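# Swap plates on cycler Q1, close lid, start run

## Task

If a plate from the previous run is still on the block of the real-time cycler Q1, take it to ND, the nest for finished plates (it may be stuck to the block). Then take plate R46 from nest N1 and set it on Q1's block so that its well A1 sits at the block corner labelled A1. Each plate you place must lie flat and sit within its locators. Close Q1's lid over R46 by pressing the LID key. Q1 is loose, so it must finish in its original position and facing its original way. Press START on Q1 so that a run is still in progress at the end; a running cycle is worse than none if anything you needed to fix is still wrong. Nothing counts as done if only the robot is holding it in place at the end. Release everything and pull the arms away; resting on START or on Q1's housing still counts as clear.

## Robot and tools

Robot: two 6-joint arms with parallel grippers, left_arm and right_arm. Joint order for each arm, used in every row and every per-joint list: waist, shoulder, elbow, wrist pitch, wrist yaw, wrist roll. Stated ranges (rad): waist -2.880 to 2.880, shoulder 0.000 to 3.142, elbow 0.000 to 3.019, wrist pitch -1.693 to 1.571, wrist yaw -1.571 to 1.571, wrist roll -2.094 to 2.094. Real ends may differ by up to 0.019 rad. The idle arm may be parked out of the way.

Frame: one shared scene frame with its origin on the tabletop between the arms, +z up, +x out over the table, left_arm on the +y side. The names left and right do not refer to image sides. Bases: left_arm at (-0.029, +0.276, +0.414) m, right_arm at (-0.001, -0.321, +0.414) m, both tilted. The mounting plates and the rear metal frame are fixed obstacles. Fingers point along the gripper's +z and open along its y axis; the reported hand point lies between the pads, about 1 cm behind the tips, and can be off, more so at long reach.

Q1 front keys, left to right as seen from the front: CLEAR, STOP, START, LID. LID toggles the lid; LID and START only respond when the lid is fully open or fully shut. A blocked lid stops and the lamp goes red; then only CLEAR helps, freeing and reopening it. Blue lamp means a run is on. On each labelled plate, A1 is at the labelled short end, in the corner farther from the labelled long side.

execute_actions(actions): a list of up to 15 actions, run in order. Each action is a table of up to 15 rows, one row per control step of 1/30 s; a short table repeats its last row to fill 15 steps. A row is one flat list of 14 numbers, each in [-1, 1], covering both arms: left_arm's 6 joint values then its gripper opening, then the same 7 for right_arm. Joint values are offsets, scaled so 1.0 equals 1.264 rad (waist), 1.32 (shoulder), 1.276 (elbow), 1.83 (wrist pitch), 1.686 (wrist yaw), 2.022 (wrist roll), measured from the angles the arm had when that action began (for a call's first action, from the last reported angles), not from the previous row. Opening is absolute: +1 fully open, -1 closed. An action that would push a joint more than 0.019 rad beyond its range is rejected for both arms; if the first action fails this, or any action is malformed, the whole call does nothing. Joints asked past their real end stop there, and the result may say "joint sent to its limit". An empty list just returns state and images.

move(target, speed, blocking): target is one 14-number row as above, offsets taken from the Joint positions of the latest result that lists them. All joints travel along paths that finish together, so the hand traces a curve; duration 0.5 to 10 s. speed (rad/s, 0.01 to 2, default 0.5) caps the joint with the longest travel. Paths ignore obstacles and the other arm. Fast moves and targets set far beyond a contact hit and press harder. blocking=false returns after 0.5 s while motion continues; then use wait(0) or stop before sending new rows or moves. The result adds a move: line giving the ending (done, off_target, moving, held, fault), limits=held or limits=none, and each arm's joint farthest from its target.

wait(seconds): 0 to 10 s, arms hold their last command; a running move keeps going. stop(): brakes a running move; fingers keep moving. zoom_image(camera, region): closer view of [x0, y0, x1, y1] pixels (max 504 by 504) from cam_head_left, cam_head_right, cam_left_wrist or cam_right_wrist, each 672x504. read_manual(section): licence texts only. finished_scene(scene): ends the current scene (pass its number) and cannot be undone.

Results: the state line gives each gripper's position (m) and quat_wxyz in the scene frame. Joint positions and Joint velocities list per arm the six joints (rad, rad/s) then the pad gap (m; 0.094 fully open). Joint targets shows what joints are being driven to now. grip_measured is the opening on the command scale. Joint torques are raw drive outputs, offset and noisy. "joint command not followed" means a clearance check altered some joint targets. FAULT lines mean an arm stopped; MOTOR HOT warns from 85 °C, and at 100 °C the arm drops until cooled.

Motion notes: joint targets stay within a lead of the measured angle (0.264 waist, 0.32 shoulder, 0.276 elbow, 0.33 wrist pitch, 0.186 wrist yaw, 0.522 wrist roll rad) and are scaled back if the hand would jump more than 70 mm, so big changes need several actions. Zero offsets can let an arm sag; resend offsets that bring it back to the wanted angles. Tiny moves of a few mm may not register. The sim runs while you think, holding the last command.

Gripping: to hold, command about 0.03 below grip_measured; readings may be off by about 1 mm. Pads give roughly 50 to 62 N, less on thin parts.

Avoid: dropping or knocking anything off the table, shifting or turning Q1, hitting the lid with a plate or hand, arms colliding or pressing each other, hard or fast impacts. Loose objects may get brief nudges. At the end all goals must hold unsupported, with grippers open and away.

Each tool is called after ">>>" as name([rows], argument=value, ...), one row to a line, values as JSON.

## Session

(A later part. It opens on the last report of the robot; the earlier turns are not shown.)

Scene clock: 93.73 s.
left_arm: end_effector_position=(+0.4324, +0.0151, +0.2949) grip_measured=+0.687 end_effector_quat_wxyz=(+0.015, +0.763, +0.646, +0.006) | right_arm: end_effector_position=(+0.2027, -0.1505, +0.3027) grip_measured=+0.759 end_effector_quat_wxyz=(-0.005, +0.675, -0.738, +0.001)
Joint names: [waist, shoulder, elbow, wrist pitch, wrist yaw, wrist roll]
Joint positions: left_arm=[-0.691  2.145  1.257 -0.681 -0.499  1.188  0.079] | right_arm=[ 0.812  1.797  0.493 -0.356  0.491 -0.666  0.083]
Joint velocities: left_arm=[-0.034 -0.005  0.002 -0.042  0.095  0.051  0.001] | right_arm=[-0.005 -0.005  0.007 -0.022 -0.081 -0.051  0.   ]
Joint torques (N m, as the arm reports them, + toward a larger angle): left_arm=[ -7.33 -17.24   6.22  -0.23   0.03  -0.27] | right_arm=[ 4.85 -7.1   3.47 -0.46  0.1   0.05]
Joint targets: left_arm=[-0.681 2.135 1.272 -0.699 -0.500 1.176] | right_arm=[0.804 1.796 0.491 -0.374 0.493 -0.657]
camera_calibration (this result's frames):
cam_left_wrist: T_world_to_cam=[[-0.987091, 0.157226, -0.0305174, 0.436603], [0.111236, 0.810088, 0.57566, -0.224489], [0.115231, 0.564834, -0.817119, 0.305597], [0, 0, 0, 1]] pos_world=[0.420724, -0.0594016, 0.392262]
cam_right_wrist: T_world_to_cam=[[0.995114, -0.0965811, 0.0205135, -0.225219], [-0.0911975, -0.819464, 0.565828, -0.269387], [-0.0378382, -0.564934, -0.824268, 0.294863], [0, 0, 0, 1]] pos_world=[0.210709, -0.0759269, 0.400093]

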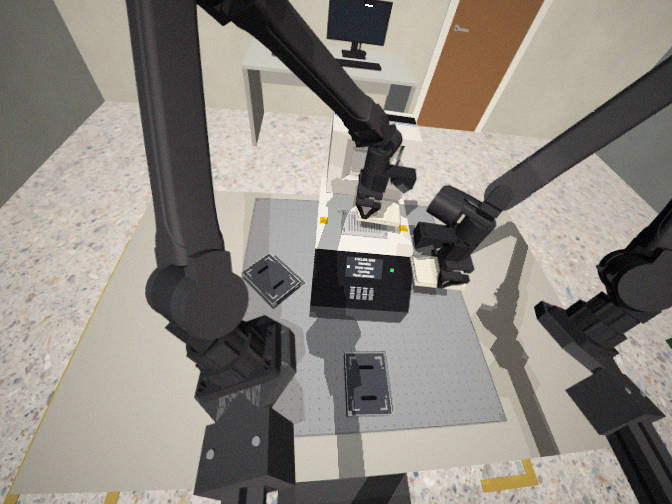

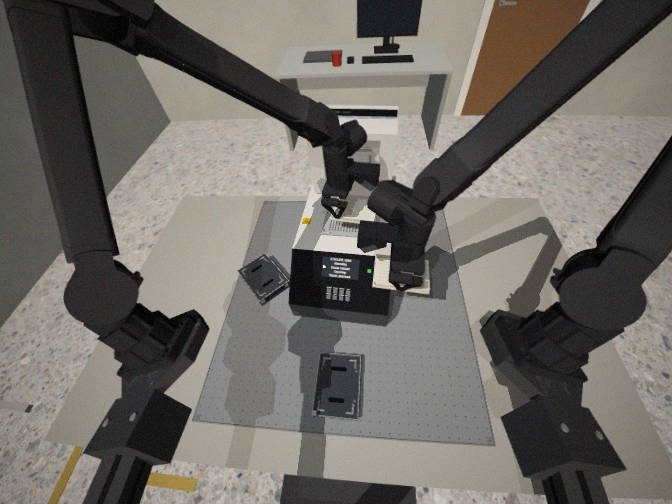

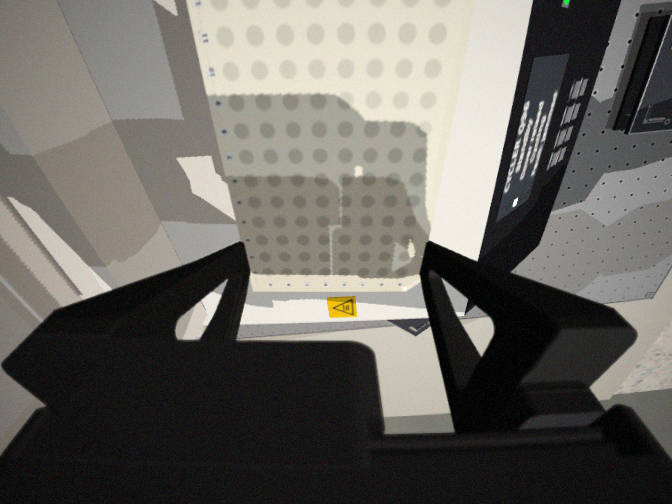

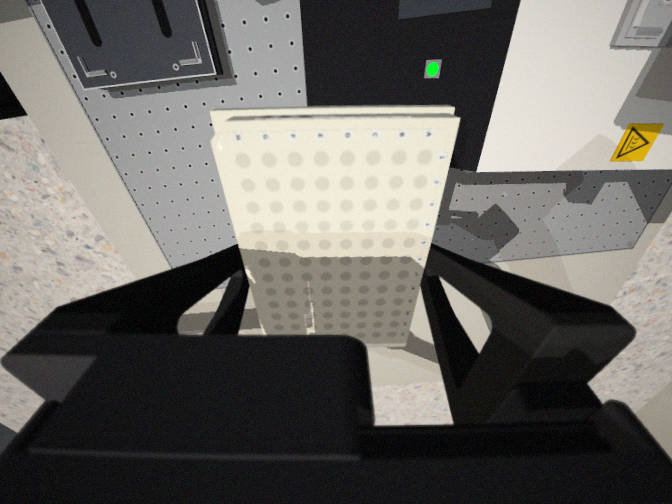

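>>> move(target=[0.2919,-0.3879,-0.3683,0.0831,0.0148,-0.4886,0.65,-0.0704,0.16,0.3323,-0.1027,0.0036,-0.0514,0.73], speed=1.0)

Scene clock: 97.03 s.
left_arm: end_effector_position=(+0.3698, +0.2517, +0.3102) grip_measured=+0.688 end_effector_quat_wxyz=(-0.000, +0.178, +0.984, +0.002) | right_arm: end_effector_position=(+0.3175, -0.0691, +0.2906) grip_measured=+0.759 end_effector_quat_wxyz=(+0.001, +0.680, -0.733, -0.000)
Joint names: [waist, shoulder, elbow, wrist pitch, wrist yaw, wrist roll]
Joint positions: left_arm=[-0.319  1.651  0.79  -0.547 -0.477  0.211  0.079] | right_arm=[ 0.736  2.001  0.894 -0.526  0.494 -0.761  0.083]
Joint velocities: left_arm=[-0.005 -0.005 -0.007 -0.027 -0.051 -0.007 -0.   ] | right_arm=[ 0.005 -0.005 -0.007 -0.007 -0.007  0.022 -0.001]
Joint torques (N m, as the arm reports them, + toward a larger angle): left_arm=[ -5.43 -12.74   3.96   1.04   0.09  -0.26] | right_arm=[  7.15 -10.59   6.94  -0.48   0.11  -0.13]
Joint targets: left_arm=[-0.322 1.633 0.787 -0.529 -0.474 0.199] | right_arm=[0.724 2.009 0.917 -0.544 0.497 -0.770]
move: off_target (right_arm); limits=none; left_arm: farthest joint: the shoulder, 0.018 radians from its target (0.512 radians at the start); right_arm: farthest joint: the elbow, 0.023 radians from its target (0.424 radians at the start)
camera_calibration (this result's frames):
cam_left_wrist: T_world_to_cam=[[-0.342976, -0.939335, -0.00424439, 0.36777], [-0.762279, 0.275682, 0.585603, 0.0364721], [-0.548907, 0.204083, -0.810587, 0.526107], [0, 0, 0, 1]] pos_world=[0.442722, 0.228035, 0.406659]
cam_right_wrist: T_world_to_cam=[[0.996517, -0.0826595, 0.0109881, -0.328079], [-0.0740589, -0.816769, 0.572192, -0.192427], [-0.0383223, -0.571013, -0.820046, 0.333702], [0, 0, 0, 1]] pos_world=[0.325473, 0.00626101, 0.387362]

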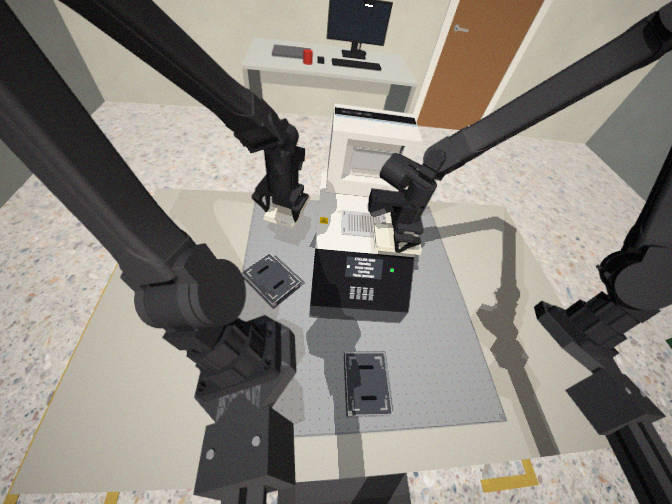

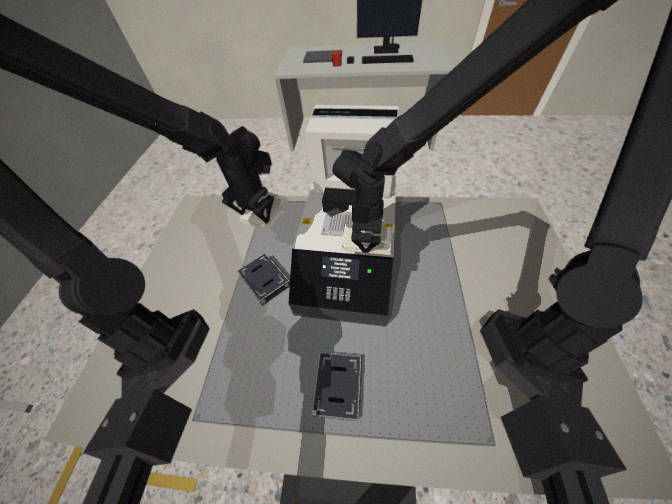

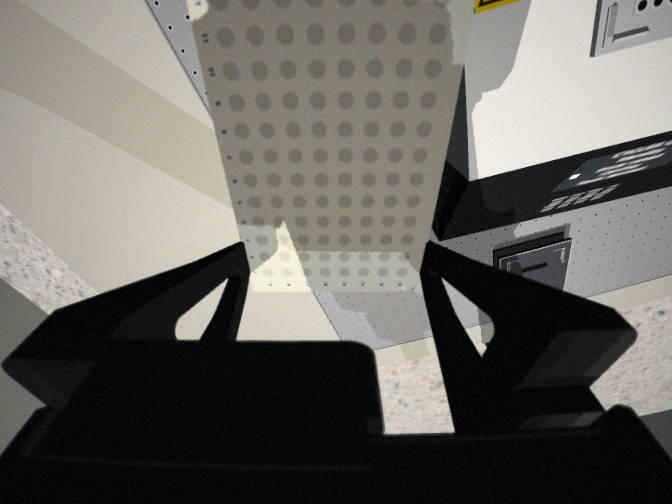

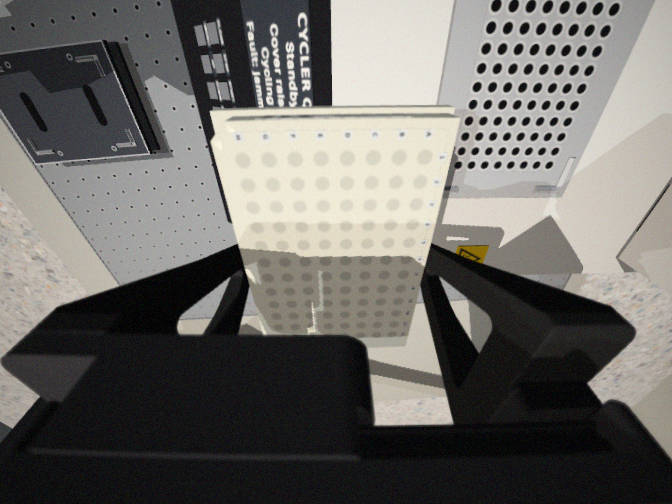

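>>> zoom_image(camera="cam_right_wrist", region=[430, 0, 670, 210])

Region (430, 0, 670, 210) of cam_right_wrist's 672x504 image, scaled by 2.100, with more detail than that image has; it fills the top 441 rows of this view, and the rest is white.

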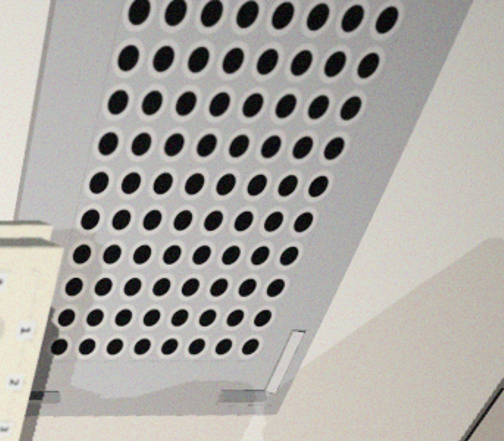

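>>> zoom_image(camera="cam_right_wrist", region=[205, 95, 465, 355])

Region (205, 95, 465, 355) of cam_right_wrist's 672x504 image, scaled by 1.938, with more detail than that image has.

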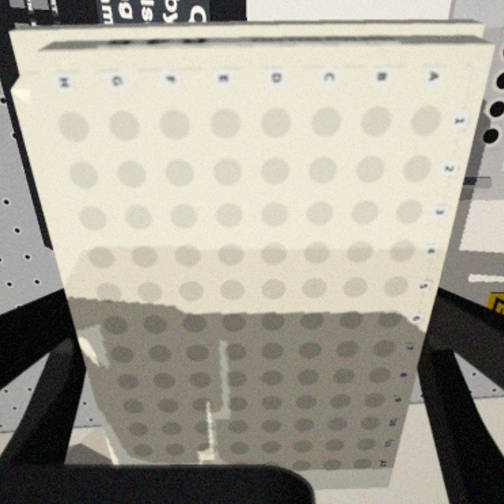

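>>> move(target=[0.2434,0.4492,-0.0593,0.442,0.0461,-0.4097,0.65,-0.0805,0.1913,0.3492,-0.0777,0.0044,-0.053,0.73], speed=0.8)

Scene clock: 101.57 s.
left_arm: end_effector_position=(+0.2912, +0.2681, +0.0864) grip_measured=+0.688 end_effector_quat_wxyz=(-0.004, -0.383, +0.924, +0.001) | right_arm: end_effector_position=(+0.4341, -0.0085, +0.2477) grip_measured=+0.759 end_effector_quat_wxyz=(+0.004, +0.678, -0.735, +0.000)
Joint names: [waist, shoulder, elbow, wrist pitch, wrist yaw, wrist roll]
Joint positions: left_arm=[-0.01   2.241  0.722  0.244 -0.401 -0.605  0.079] | right_arm=[ 0.644  2.247  1.31  -0.65   0.5   -0.858  0.083]
Joint velocities: left_arm=[ 0.005  0.005  0.002  0.012  0.007 -0.022  0.   ] | right_arm=[-0.005 -0.005 -0.007 -0.002  0.037 -0.081 -0.001]
Joint torques (N m, as the arm reports them, + toward a larger angle): left_arm=[ -5.21 -11.54  -1.93   1.04   0.    -0.27] | right_arm=[  9.99 -14.58   8.37  -0.5    0.1   -0.12]
Joint targets: left_arm=[-0.011 2.244 0.714 0.262 -0.399 -0.617] | right_arm=[0.634 2.253 1.340 -0.668 0.502 -0.868]
move: off_target (right_arm); limits=none; left_arm: farthest joint: the wrist pitch, 0.018 radians from its target (0.809 radians at the start); right_arm: farthest joint: the elbow, 0.030 radians from its target (0.445 radians at the start)
camera_calibration (this result's frames):
cam_left_wrist: T_world_to_cam=[[0.714027, -0.700094, -0.00586508, -0.016597], [-0.562889, -0.579032, 0.589812, 0.273821], [-0.41632, -0.41784, -0.807519, 0.425996], [0, 0, 0, 1]] pos_world=[0.343332, 0.32493, 0.1824]
cam_right_wrist: T_world_to_cam=[[0.996172, -0.0869596, 0.00888295, -0.438149], [-0.0761917, -0.813996, 0.575852, -0.109757], [-0.0428452, -0.574325, -0.817506, 0.338874], [0, 0, 0, 1]] pos_world=[0.442628, 0.067181, 0.344127]

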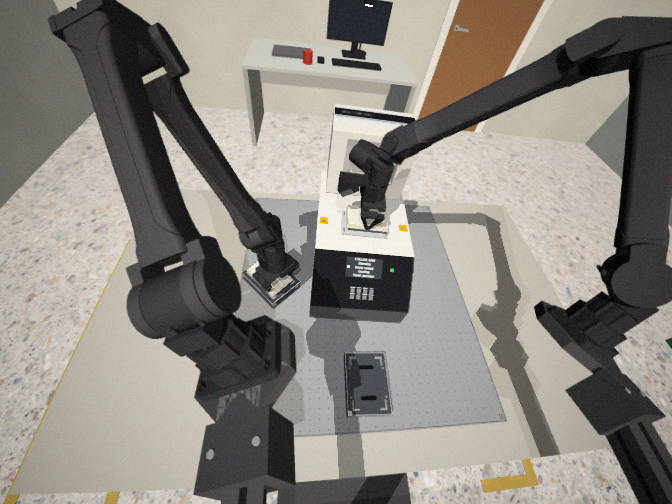

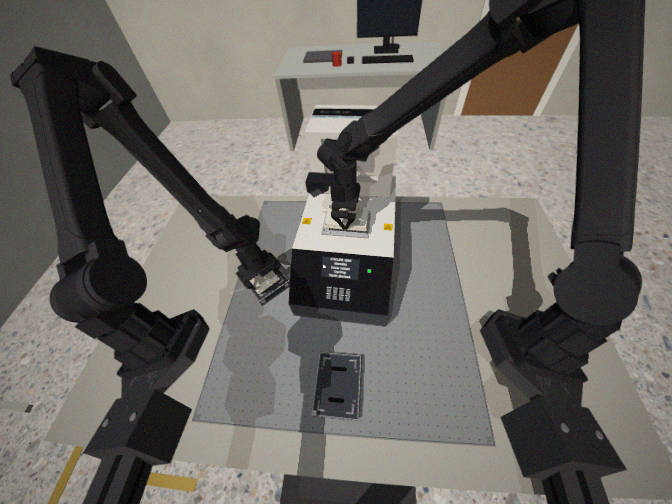

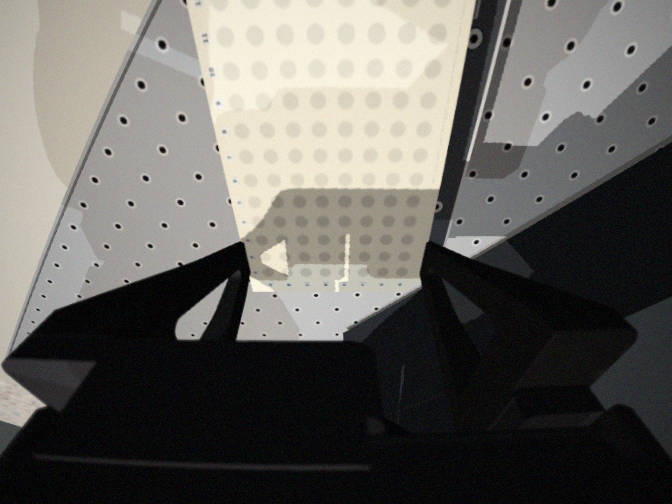

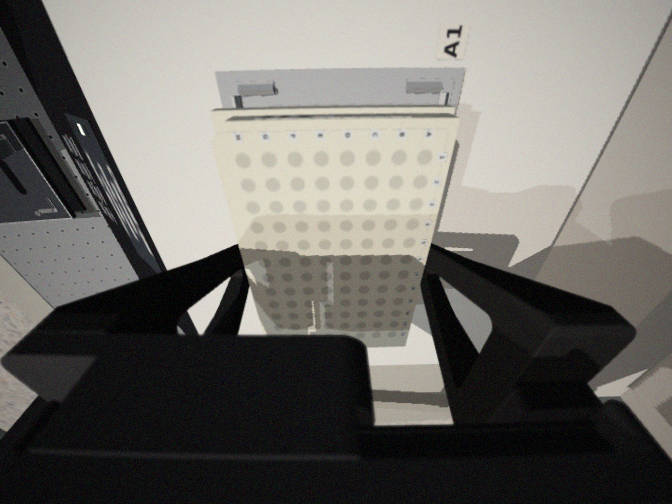

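>>> execute_actions(actions=[])

Scene clock: 102.83 s.
left_arm: end_effector_position=(+0.2912, +0.2681, +0.0864) grip_measured=+0.688 end_effector_quat_wxyz=(-0.004, -0.383, +0.924, +0.001) | right_arm: end_effector_position=(+0.4341, -0.0085, +0.2477) grip_measured=+0.759 end_effector_quat_wxyz=(+0.004, +0.678, -0.735, +0.000)
Joint names: [waist, shoulder, elbow, wrist pitch, wrist yaw, wrist roll]
Joint positions: left_arm=[-0.01   2.241  0.722  0.244 -0.401 -0.605  0.079] | right_arm=[ 0.644  2.247  1.31  -0.65   0.5   -0.858  0.083]
Joint velocities: left_arm=[ 0.005 -0.005 -0.007 -0.007 -0.007 -0.051 -0.   ] | right_arm=[-0.005 -0.015 -0.002 -0.012  0.022 -0.007  0.001]
Joint torques (N m, as the arm reports them, + toward a larger angle): left_arm=[ -5.21 -11.61  -1.95   1.04   0.    -0.26] | right_arm=[  9.91 -14.58   8.38  -0.49   0.1   -0.14]
Joint targets: left_arm=[-0.011 2.244 0.714 0.262 -0.399 -0.617] | right_arm=[0.634 2.253 1.340 -0.668 0.502 -0.868]
camera_calibration (this result's frames):
cam_left_wrist: T_world_to_cam=[[0.714294, -0.699821, -0.00586761, -0.0167475], [-0.562667, -0.579249, 0.58981, 0.273815], [-0.416161, -0.417996, -0.807521, 0.425992], [0, 0, 0, 1]] pos_world=[0.34331, 0.32495, 0.1824]
cam_right_wrist: T_world_to_cam=[[0.996172, -0.0869596, 0.00888295, -0.438149], [-0.0761917, -0.813996, 0.575852, -0.109757], [-0.0428452, -0.574325, -0.817506, 0.338874], [0, 0, 0, 1]] pos_world=[0.442628, 0.067181, 0.344127]

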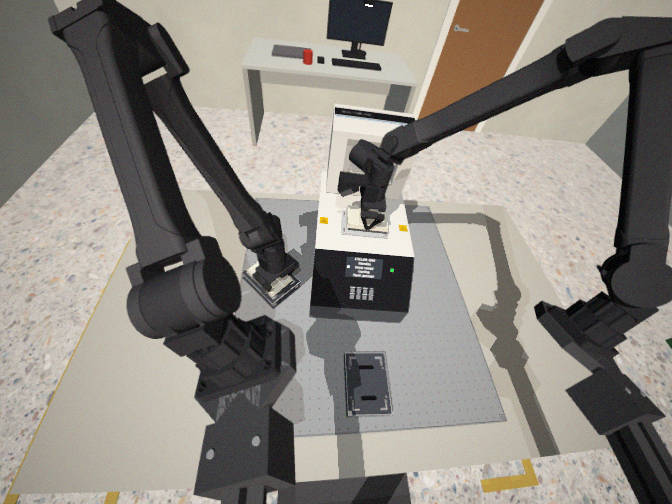

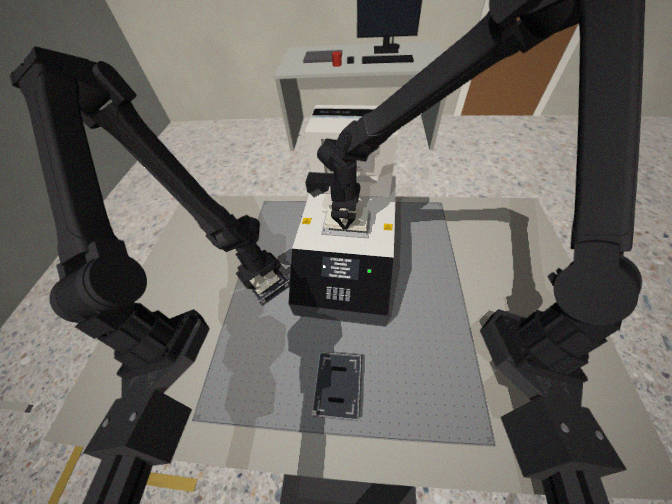

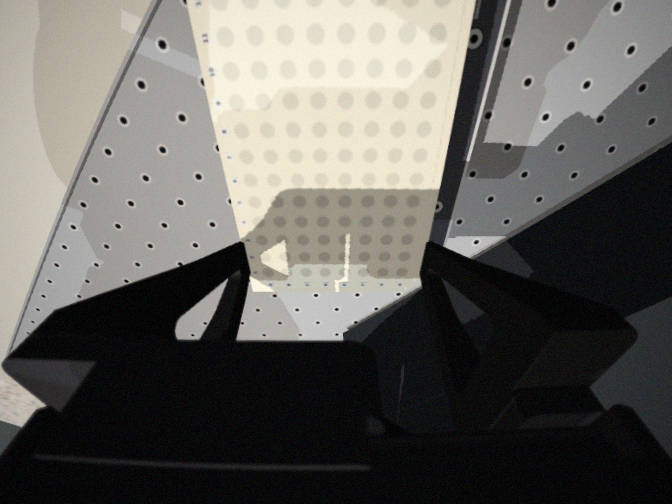

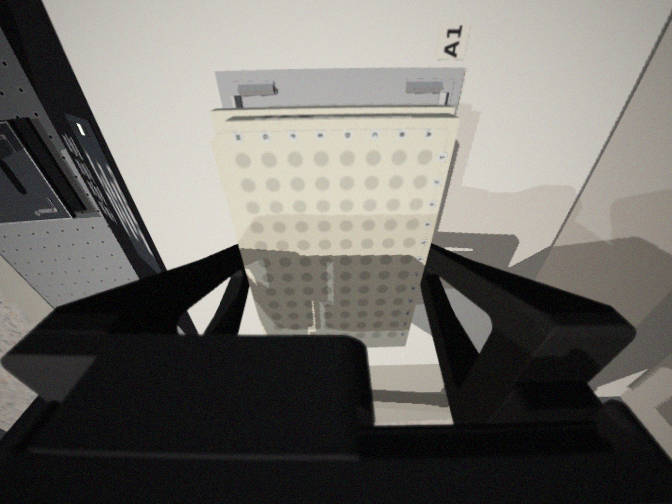

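>>> zoom_image(camera="cam_head_left", region=[220, 220, 340, 320])

>>> zoom_image(camera="cam_right_wrist", region=[200, 40, 480, 180])

>>> zoom_image(camera="cam_left_wrist", region=[380, 0, 580, 300])

Region (220, 220, 340, 320) of cam_head_left's 672x504 image, scaled by 4.200, with more detail than that image has.

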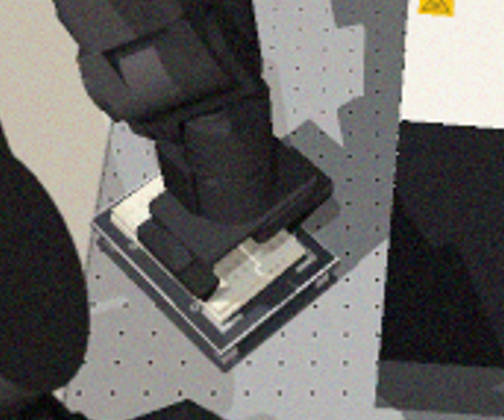

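Region (200, 40, 480, 180) of cam_right_wrist's 672x504 image, scaled by 1.800, with more detail than that image has.

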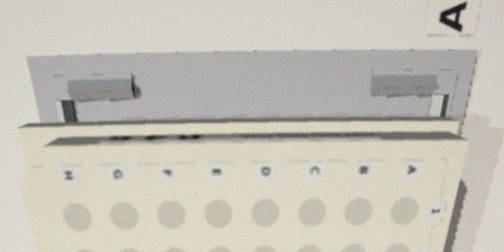

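Region (380, 0, 580, 300) of cam_left_wrist's 672x504 image, scaled by 1.680, with more detail than that image has.

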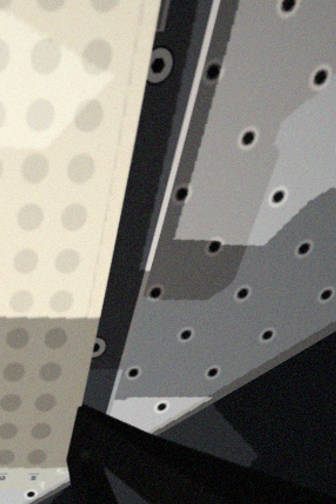

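>>> zoom_image(camera="cam_head_left", region=[320, 340, 420, 430])

>>> zoom_image(camera="cam_left_wrist", region=[440, 0, 540, 100])

>>> zoom_image(camera="cam_head_right", region=[210, 230, 310, 320])

Region (320, 340, 420, 430) of cam_head_left's 672x504 image, scaled by 5.040, with more detail than that image has; it fills the top 454 rows of this view, and the rest is white.

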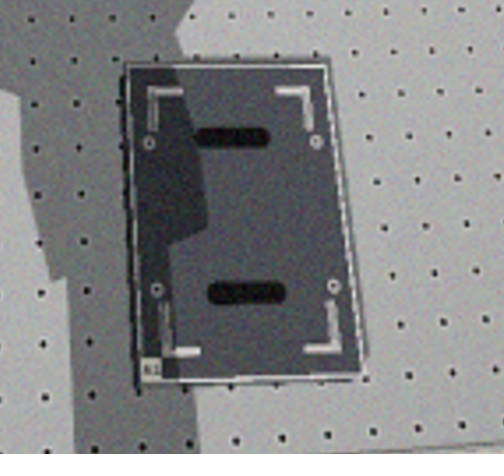

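Region (440, 0, 540, 100) of cam_left_wrist's 672x504 image, scaled by 5.040, with more detail than that image has.

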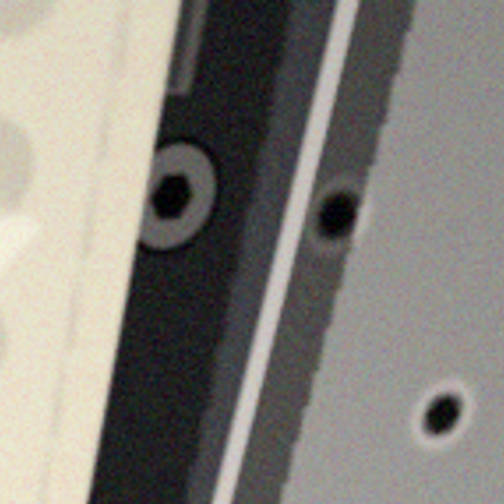

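Region (210, 230, 310, 320) of cam_head_right's 672x504 image, scaled by 5.040, with more detail than that image has; it fills the top 454 rows of this view, and the rest is white.

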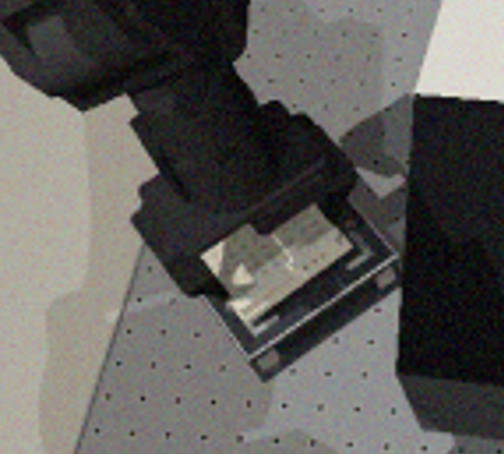

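>>> zoom_image(camera="cam_left_wrist", region=[390, 160, 490, 260])

>>> zoom_image(camera="cam_left_wrist", region=[180, 0, 480, 300])

>>> zoom_image(camera="cam_right_wrist", region=[200, 60, 300, 140])

>>> zoom_image(camera="cam_right_wrist", region=[380, 60, 480, 140])

Region (390, 160, 490, 260) of cam_left_wrist's 672x504 image, scaled by 5.040, with more detail than that image has.

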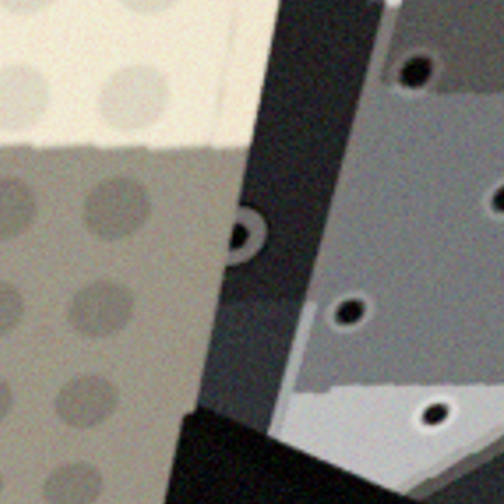

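Region (180, 0, 480, 300) of cam_left_wrist's 672x504 image, scaled by 1.680, with more detail than that image has.

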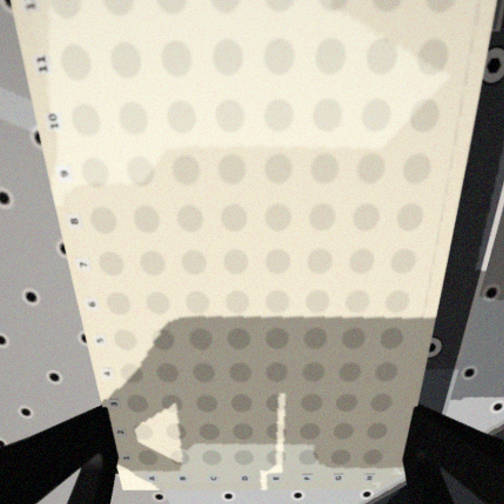

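Region (200, 60, 300, 140) of cam_right_wrist's 672x504 image, scaled by 5.040, with more detail than that image has; it fills the top 403 rows of this view, and the rest is white.

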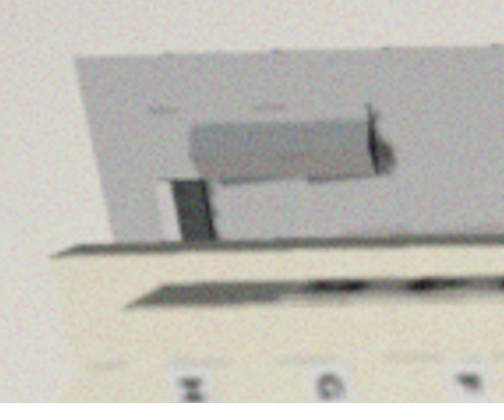

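Region (380, 60, 480, 140) of cam_right_wrist's 672x504 image, scaled by 5.040, with more detail than that image has; it fills the top 403 rows of this view, and the rest is white.

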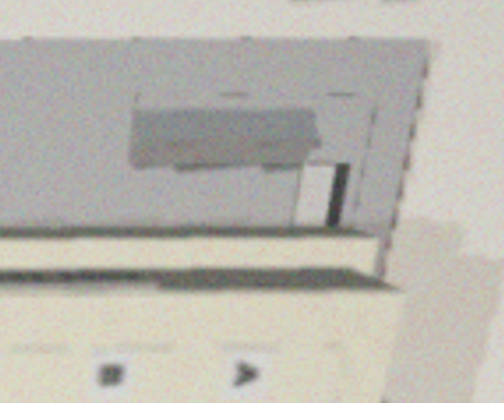

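>>> execute_actions([
  [[-0.004,0.005,0.015,0.010,-0.001,-0.007,0.65,-0.009,0.006,0.024,0.008,-0.001,-0.006,0.73],[-0.0045,0.007,0.021,0.010,-0.0015,-0.008,0.65,-0.010,0.008,0.025,0.014,-0.002,-0.0065,0.73],[-0.0052,0.009,0.024,0.0105,-0.0017,-0.009,0.65,-0.011,0.010,0.026,0.016,-0.002,-0.007,0.73],[-0.006,0.0115,0.027,0.0108,-0.002,-0.010,0.65,-0.012,0.0115,0.027,0.018,-0.0023,-0.0078,0.73],[-0.0066,0.0135,0.030,0.011,-0.002,-0.0107,0.65,-0.0128,0.013,0.028,0.0195,-0.0025,-0.0085,0.73],[-0.0073,0.016,0.033,0.0113,-0.0022,-0.0114,0.65,-0.0136,0.015,0.0288,0.021,-0.0026,-0.009,0.73],[-0.0079,0.0179,0.0361,0.0115,-0.0024,-0.0121,0.65,-0.0143,0.0164,0.0295,0.0226,-0.0027,-0.0095,0.73]],
])

Scene clock: 109.47 s.
left_arm: end_effector_position=(+0.3183, +0.2717, +0.0825) grip_measured=+0.688 end_effector_quat_wxyz=(+0.018, -0.398, +0.917, -0.003) | right_arm: end_effector_position=(+0.4350, -0.0056, +0.2406) grip_measured=+0.759 end_effector_quat_wxyz=(-0.000, +0.679, -0.735, -0.000)
Joint names: [waist, shoulder, elbow, wrist pitch, wrist yaw, wrist roll]
Joint positions: left_arm=[-0.01   2.243  0.766  0.25  -0.402 -0.617  0.079] | right_arm=[ 0.64   2.263  1.314 -0.629  0.498 -0.867  0.083]
Joint velocities: left_arm=[ 0.005  0.024  0.012 -0.002 -0.007 -0.037  0.001] | right_arm=[ 0.005  0.005 -0.002 -0.017  0.007 -0.022 -0.001]
Joint torques (N m, as the arm reports them, + toward a larger angle): left_arm=[ -6.01 -10.55  -0.84   1.03  -0.21  -0.27] | right_arm=[ 10.32 -14.61   8.64   0.77  -0.14  -0.14]
Joint targets: left_arm=[-0.020 2.264 0.767 0.265 -0.405 -0.630] | right_arm=[0.626 2.269 1.348 -0.609 0.495 -0.877]
camera_calibration (this result's frames):
cam_left_wrist: T_world_to_cam=[[0.735423, -0.677337, 0.0191677, -0.0484417], [-0.569357, -0.602351, 0.559469, 0.304381], [-0.367403, -0.42236, -0.828629, 0.423048], [0, 0, 0, 1]] pos_world=[0.364356, 0.329211, 0.181187]
cam_right_wrist: T_world_to_cam=[[0.996164, -0.0865297, 0.0130487, -0.439727], [-0.0784756, -0.817374, 0.570737, -0.10101], [-0.03872, -0.569572, -0.821029, 0.333895], [0, 0, 0, 1]] pos_world=[0.443041, 0.0695643, 0.337526]

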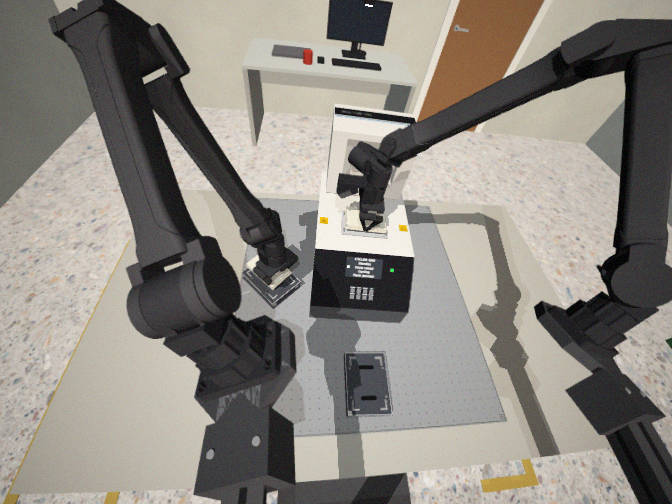

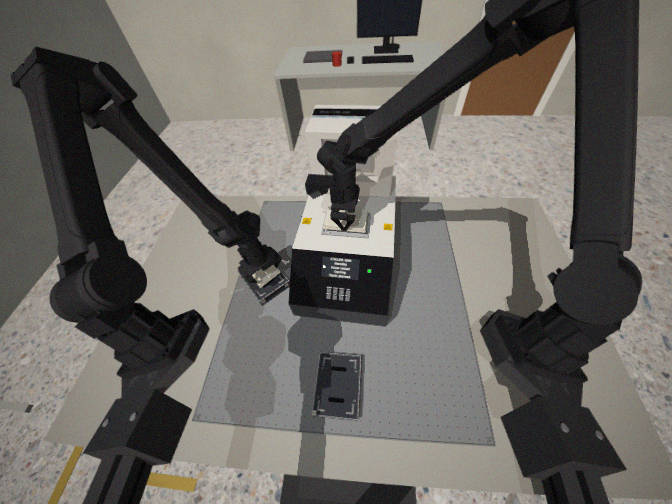

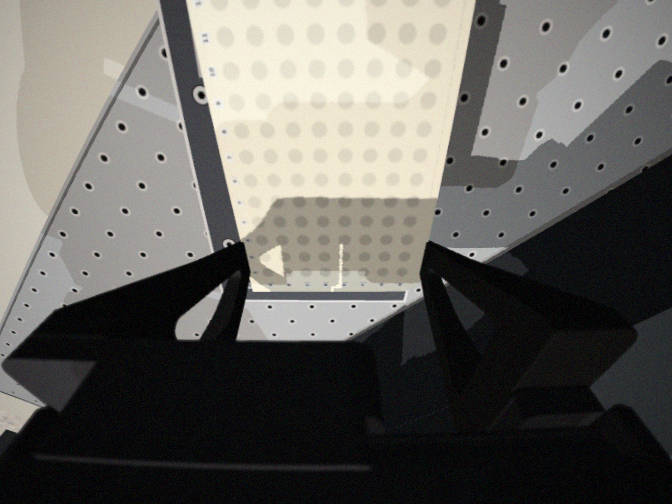

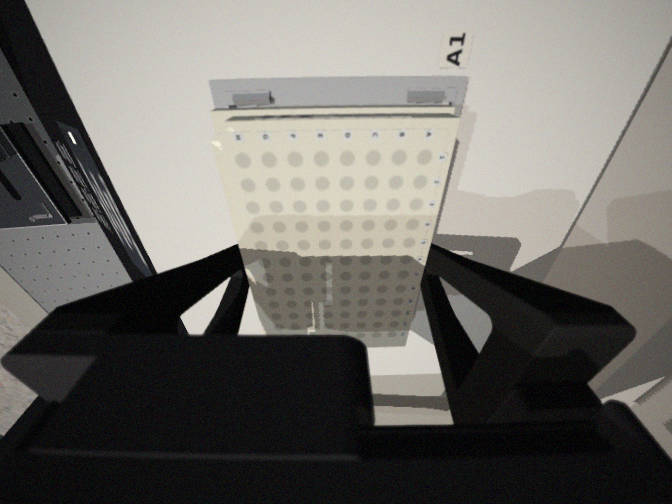

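>>> zoom_image(camera="cam_left_wrist", region=[150, 0, 300, 150])

>>> zoom_image(camera="cam_left_wrist", region=[190, 190, 430, 320])

>>> zoom_image(camera="cam_right_wrist", region=[200, 60, 300, 140])

>>> zoom_image(camera="cam_right_wrist", region=[380, 60, 480, 140])

Region (150, 0, 300, 150) of cam_left_wrist's 672x504 image, scaled by 3.360, with more detail than that image has.

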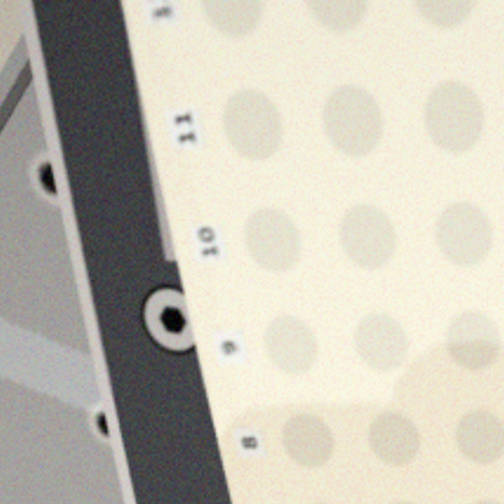

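Region (190, 190, 430, 320) of cam_left_wrist's 672x504 image, scaled by 2.100, with more detail than that image has; it fills the top 273 rows of this view, and the rest is white.

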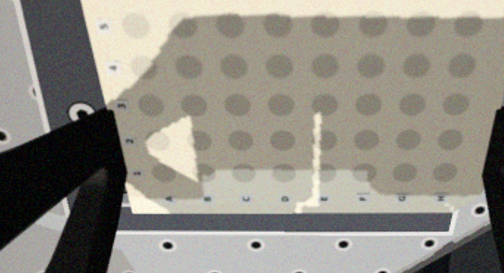

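Region (200, 60, 300, 140) of cam_right_wrist's 672x504 image, scaled by 5.040, with more detail than that image has; it fills the top 403 rows of this view, and the rest is white.

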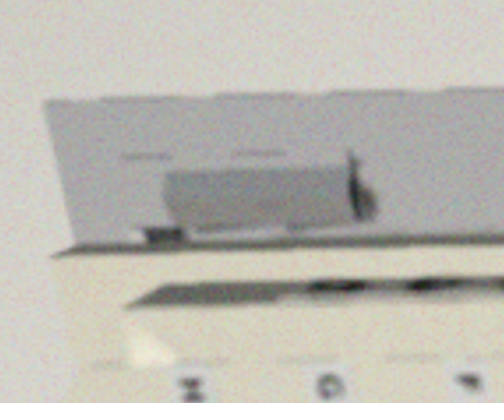

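Region (380, 60, 480, 140) of cam_right_wrist's 672x504 image, scaled by 5.040, with more detail than that image has; it fills the top 403 rows of this view, and the rest is white.

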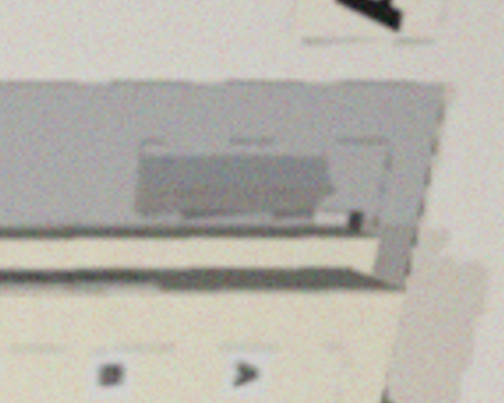

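>>> execute_actions([
  [[-0.008,0.016,-0.005,0.006,-0.001,0.004,0.65,-0.012,0.005,0.027,0.011,-0.0018,-0.005,0.73],[-0.009,0.017,-0.009,0.005,-0.001,0.006,0.65,-0.013,0.006,0.028,0.012,-0.0018,-0.0055,0.73],[-0.0095,0.018,-0.012,0.0044,-0.0006,0.007,0.65,-0.0142,0.0072,0.0288,0.013,-0.0018,-0.006,0.73],[-0.010,0.019,-0.015,0.0044,-0.0006,0.008,0.65,-0.0153,0.0085,0.0295,0.014,-0.0018,-0.0065,0.73],[-0.0107,0.020,-0.018,0.0044,-0.0006,0.009,0.65,-0.0164,0.0098,0.030,0.015,-0.0018,-0.007,0.73],[-0.0113,0.0215,-0.021,0.0044,-0.0006,0.0097,0.65,-0.0175,0.011,0.0303,0.016,-0.0018,-0.0075,0.73],[-0.0119,0.0227,-0.0235,0.0044,-0.0006,0.0104,0.65,-0.0185,0.0123,0.0306,0.0167,-0.0018,-0.008,0.73]],
])

>>> wait(seconds=0.3)

Scene clock: 114.77 s.
left_arm: end_effector_position=(+0.3022, +0.2669, +0.0810) grip_measured=+0.688 end_effector_quat_wxyz=(+0.004, -0.387, +0.922, -0.000) | right_arm: end_effector_position=(+0.4393, -0.0074, +0.2355) grip_measured=+0.759 end_effector_quat_wxyz=(-0.001, +0.676, -0.737, -0.000)
Joint names: [waist, shoulder, elbow, wrist pitch, wrist yaw, wrist roll]
Joint positions: left_arm=[-0.012  2.256  0.748  0.25  -0.402 -0.609  0.079] | right_arm=[ 0.629  2.27   1.32  -0.619  0.498 -0.873  0.083]
Joint velocities: left_arm=[-0.005 -0.005 -0.002  0.007  0.022 -0.007 -0.   ] | right_arm=[-0.015  0.015  0.007 -0.017 -0.066  0.007  0.001]
Joint torques (N m, as the arm reports them, + toward a larger angle): left_arm=[ -5.95 -10.68  -2.13   0.71  -0.14  -0.06] | right_arm=[  9.79 -14.97   8.53   0.75  -0.14  -0.13]
Joint targets: left_arm=[-0.025 2.273 0.736 0.258 -0.403 -0.596] | right_arm=[0.617 2.279 1.353 -0.599 0.495 -0.883]
camera_calibration (this result's frames):
cam_left_wrist: T_world_to_cam=[[0.719739, -0.694237, 0.0032423, -0.0293257], [-0.567707, -0.585859, 0.578341, 0.28668], [-0.399606, -0.418095, -0.815789, 0.421358], [0, 0, 0, 1]] pos_world=[0.352235, 0.323763, 0.178035]
cam_right_wrist: T_world_to_cam=[[0.995434, -0.0943272, 0.0146181, -0.444205], [-0.0858461, -0.817728, 0.569168, -0.0955893], [-0.0417344, -0.567824, -0.822091, 0.330442], [0, 0, 0, 1]] pos_world=[0.447762, 0.0675663, 0.332554]

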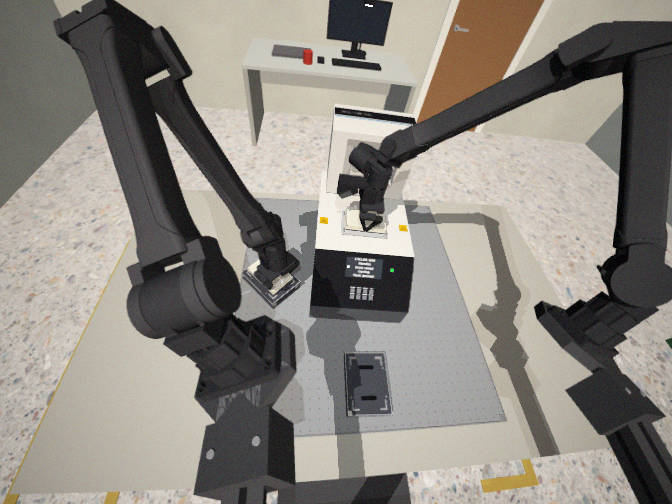

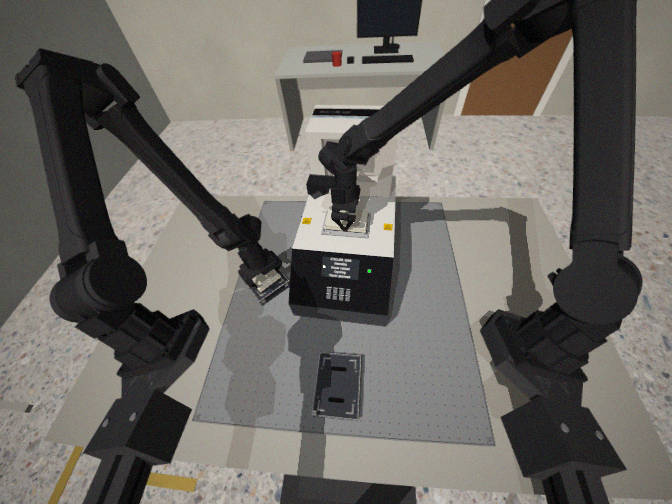

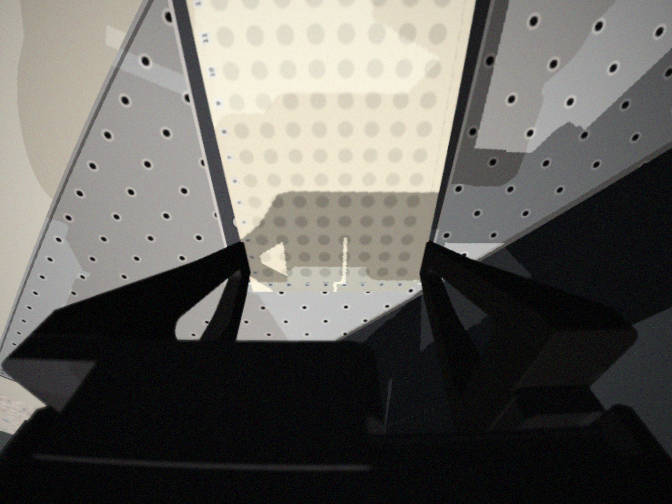

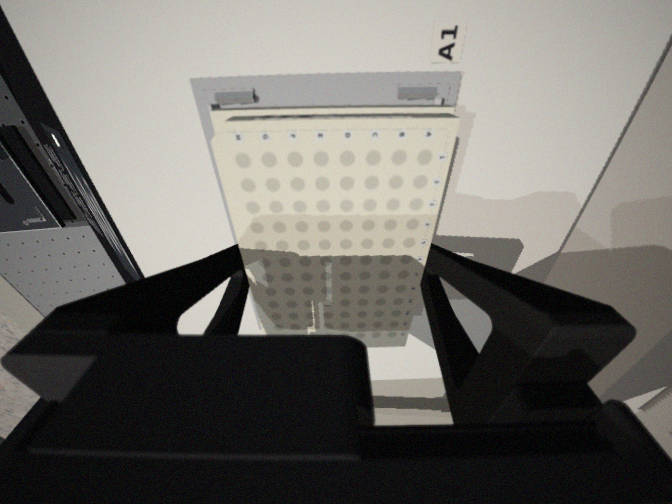

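Scene clock: 115.07 s.
left_arm: end_effector_position=(+0.3022, +0.2669, +0.0810) grip_measured=+0.688 end_effector_quat_wxyz=(+0.004, -0.387, +0.922, -0.000) | right_arm: end_effector_position=(+0.4393, -0.0074, +0.2355) grip_measured=+0.759 end_effector_quat_wxyz=(-0.001, +0.676, -0.737, -0.000)
Joint names: [waist, shoulder, elbow, wrist pitch, wrist yaw, wrist roll]
Joint positions: left_arm=[-0.012  2.256  0.748  0.25  -0.402 -0.608  0.079] | right_arm=[ 0.629  2.27   1.32  -0.619  0.498 -0.874  0.083]
Joint velocities: left_arm=[-0.005 -0.015 -0.002 -0.002 -0.022  0.037 -0.001] | right_arm=[-0.005 -0.005 -0.002 -0.012  0.037  0.066  0.001]
Joint torques (N m, as the arm reports them, + toward a larger angle): left_arm=[ -6.07 -10.71  -2.18   0.74  -0.14  -0.07] | right_arm=[ 10.12 -14.2    8.54   0.75  -0.14  -0.14]
Joint targets: left_arm=[-0.025 2.273 0.736 0.258 -0.403 -0.596] | right_arm=[0.617 2.279 1.353 -0.599 0.495 -0.883]
wait: 0.30 s; at rest by 0.17 s
camera_calibration (this result's frames):
cam_left_wrist: T_world_to_cam=[[0.719209, -0.694786, 0.00323657, -0.0290186], [-0.568152, -0.585429, 0.578339, 0.2867], [-0.399927, -0.417785, -0.81579, 0.421372], [0, 0, 0, 1]] pos_world=[0.352278, 0.323724, 0.178036]
cam_right_wrist: T_world_to_cam=[[0.995506, -0.0935677, 0.0146198, -0.444232], [-0.0852231, -0.817792, 0.569169, -0.0958637], [-0.0412999, -0.567857, -0.822091, 0.330251], [0, 0, 0, 1]] pos_world=[0.447705, 0.0675729, 0.332554]

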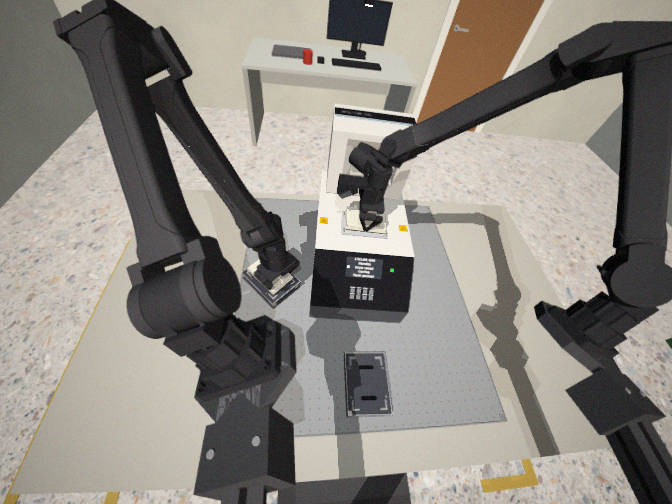

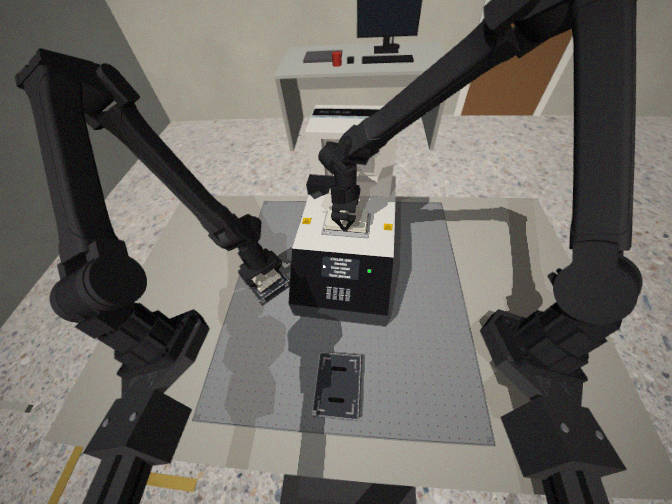

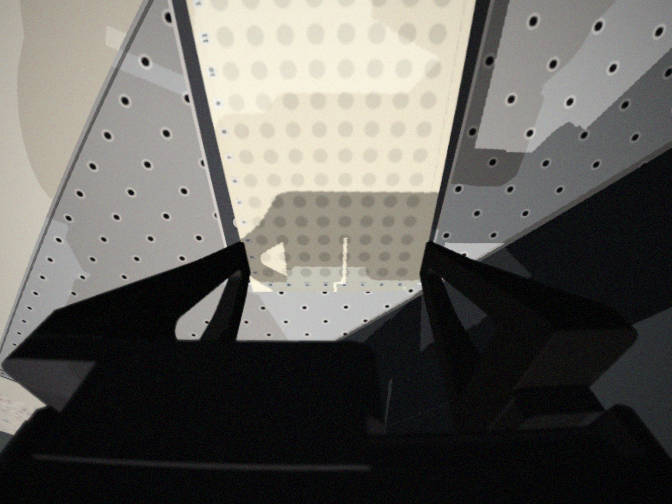

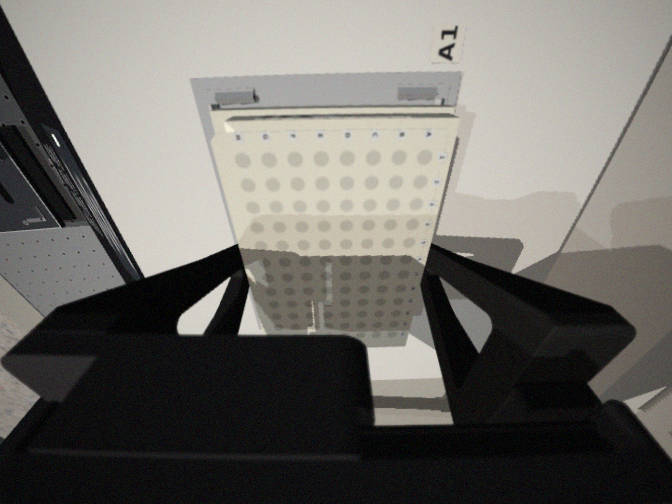

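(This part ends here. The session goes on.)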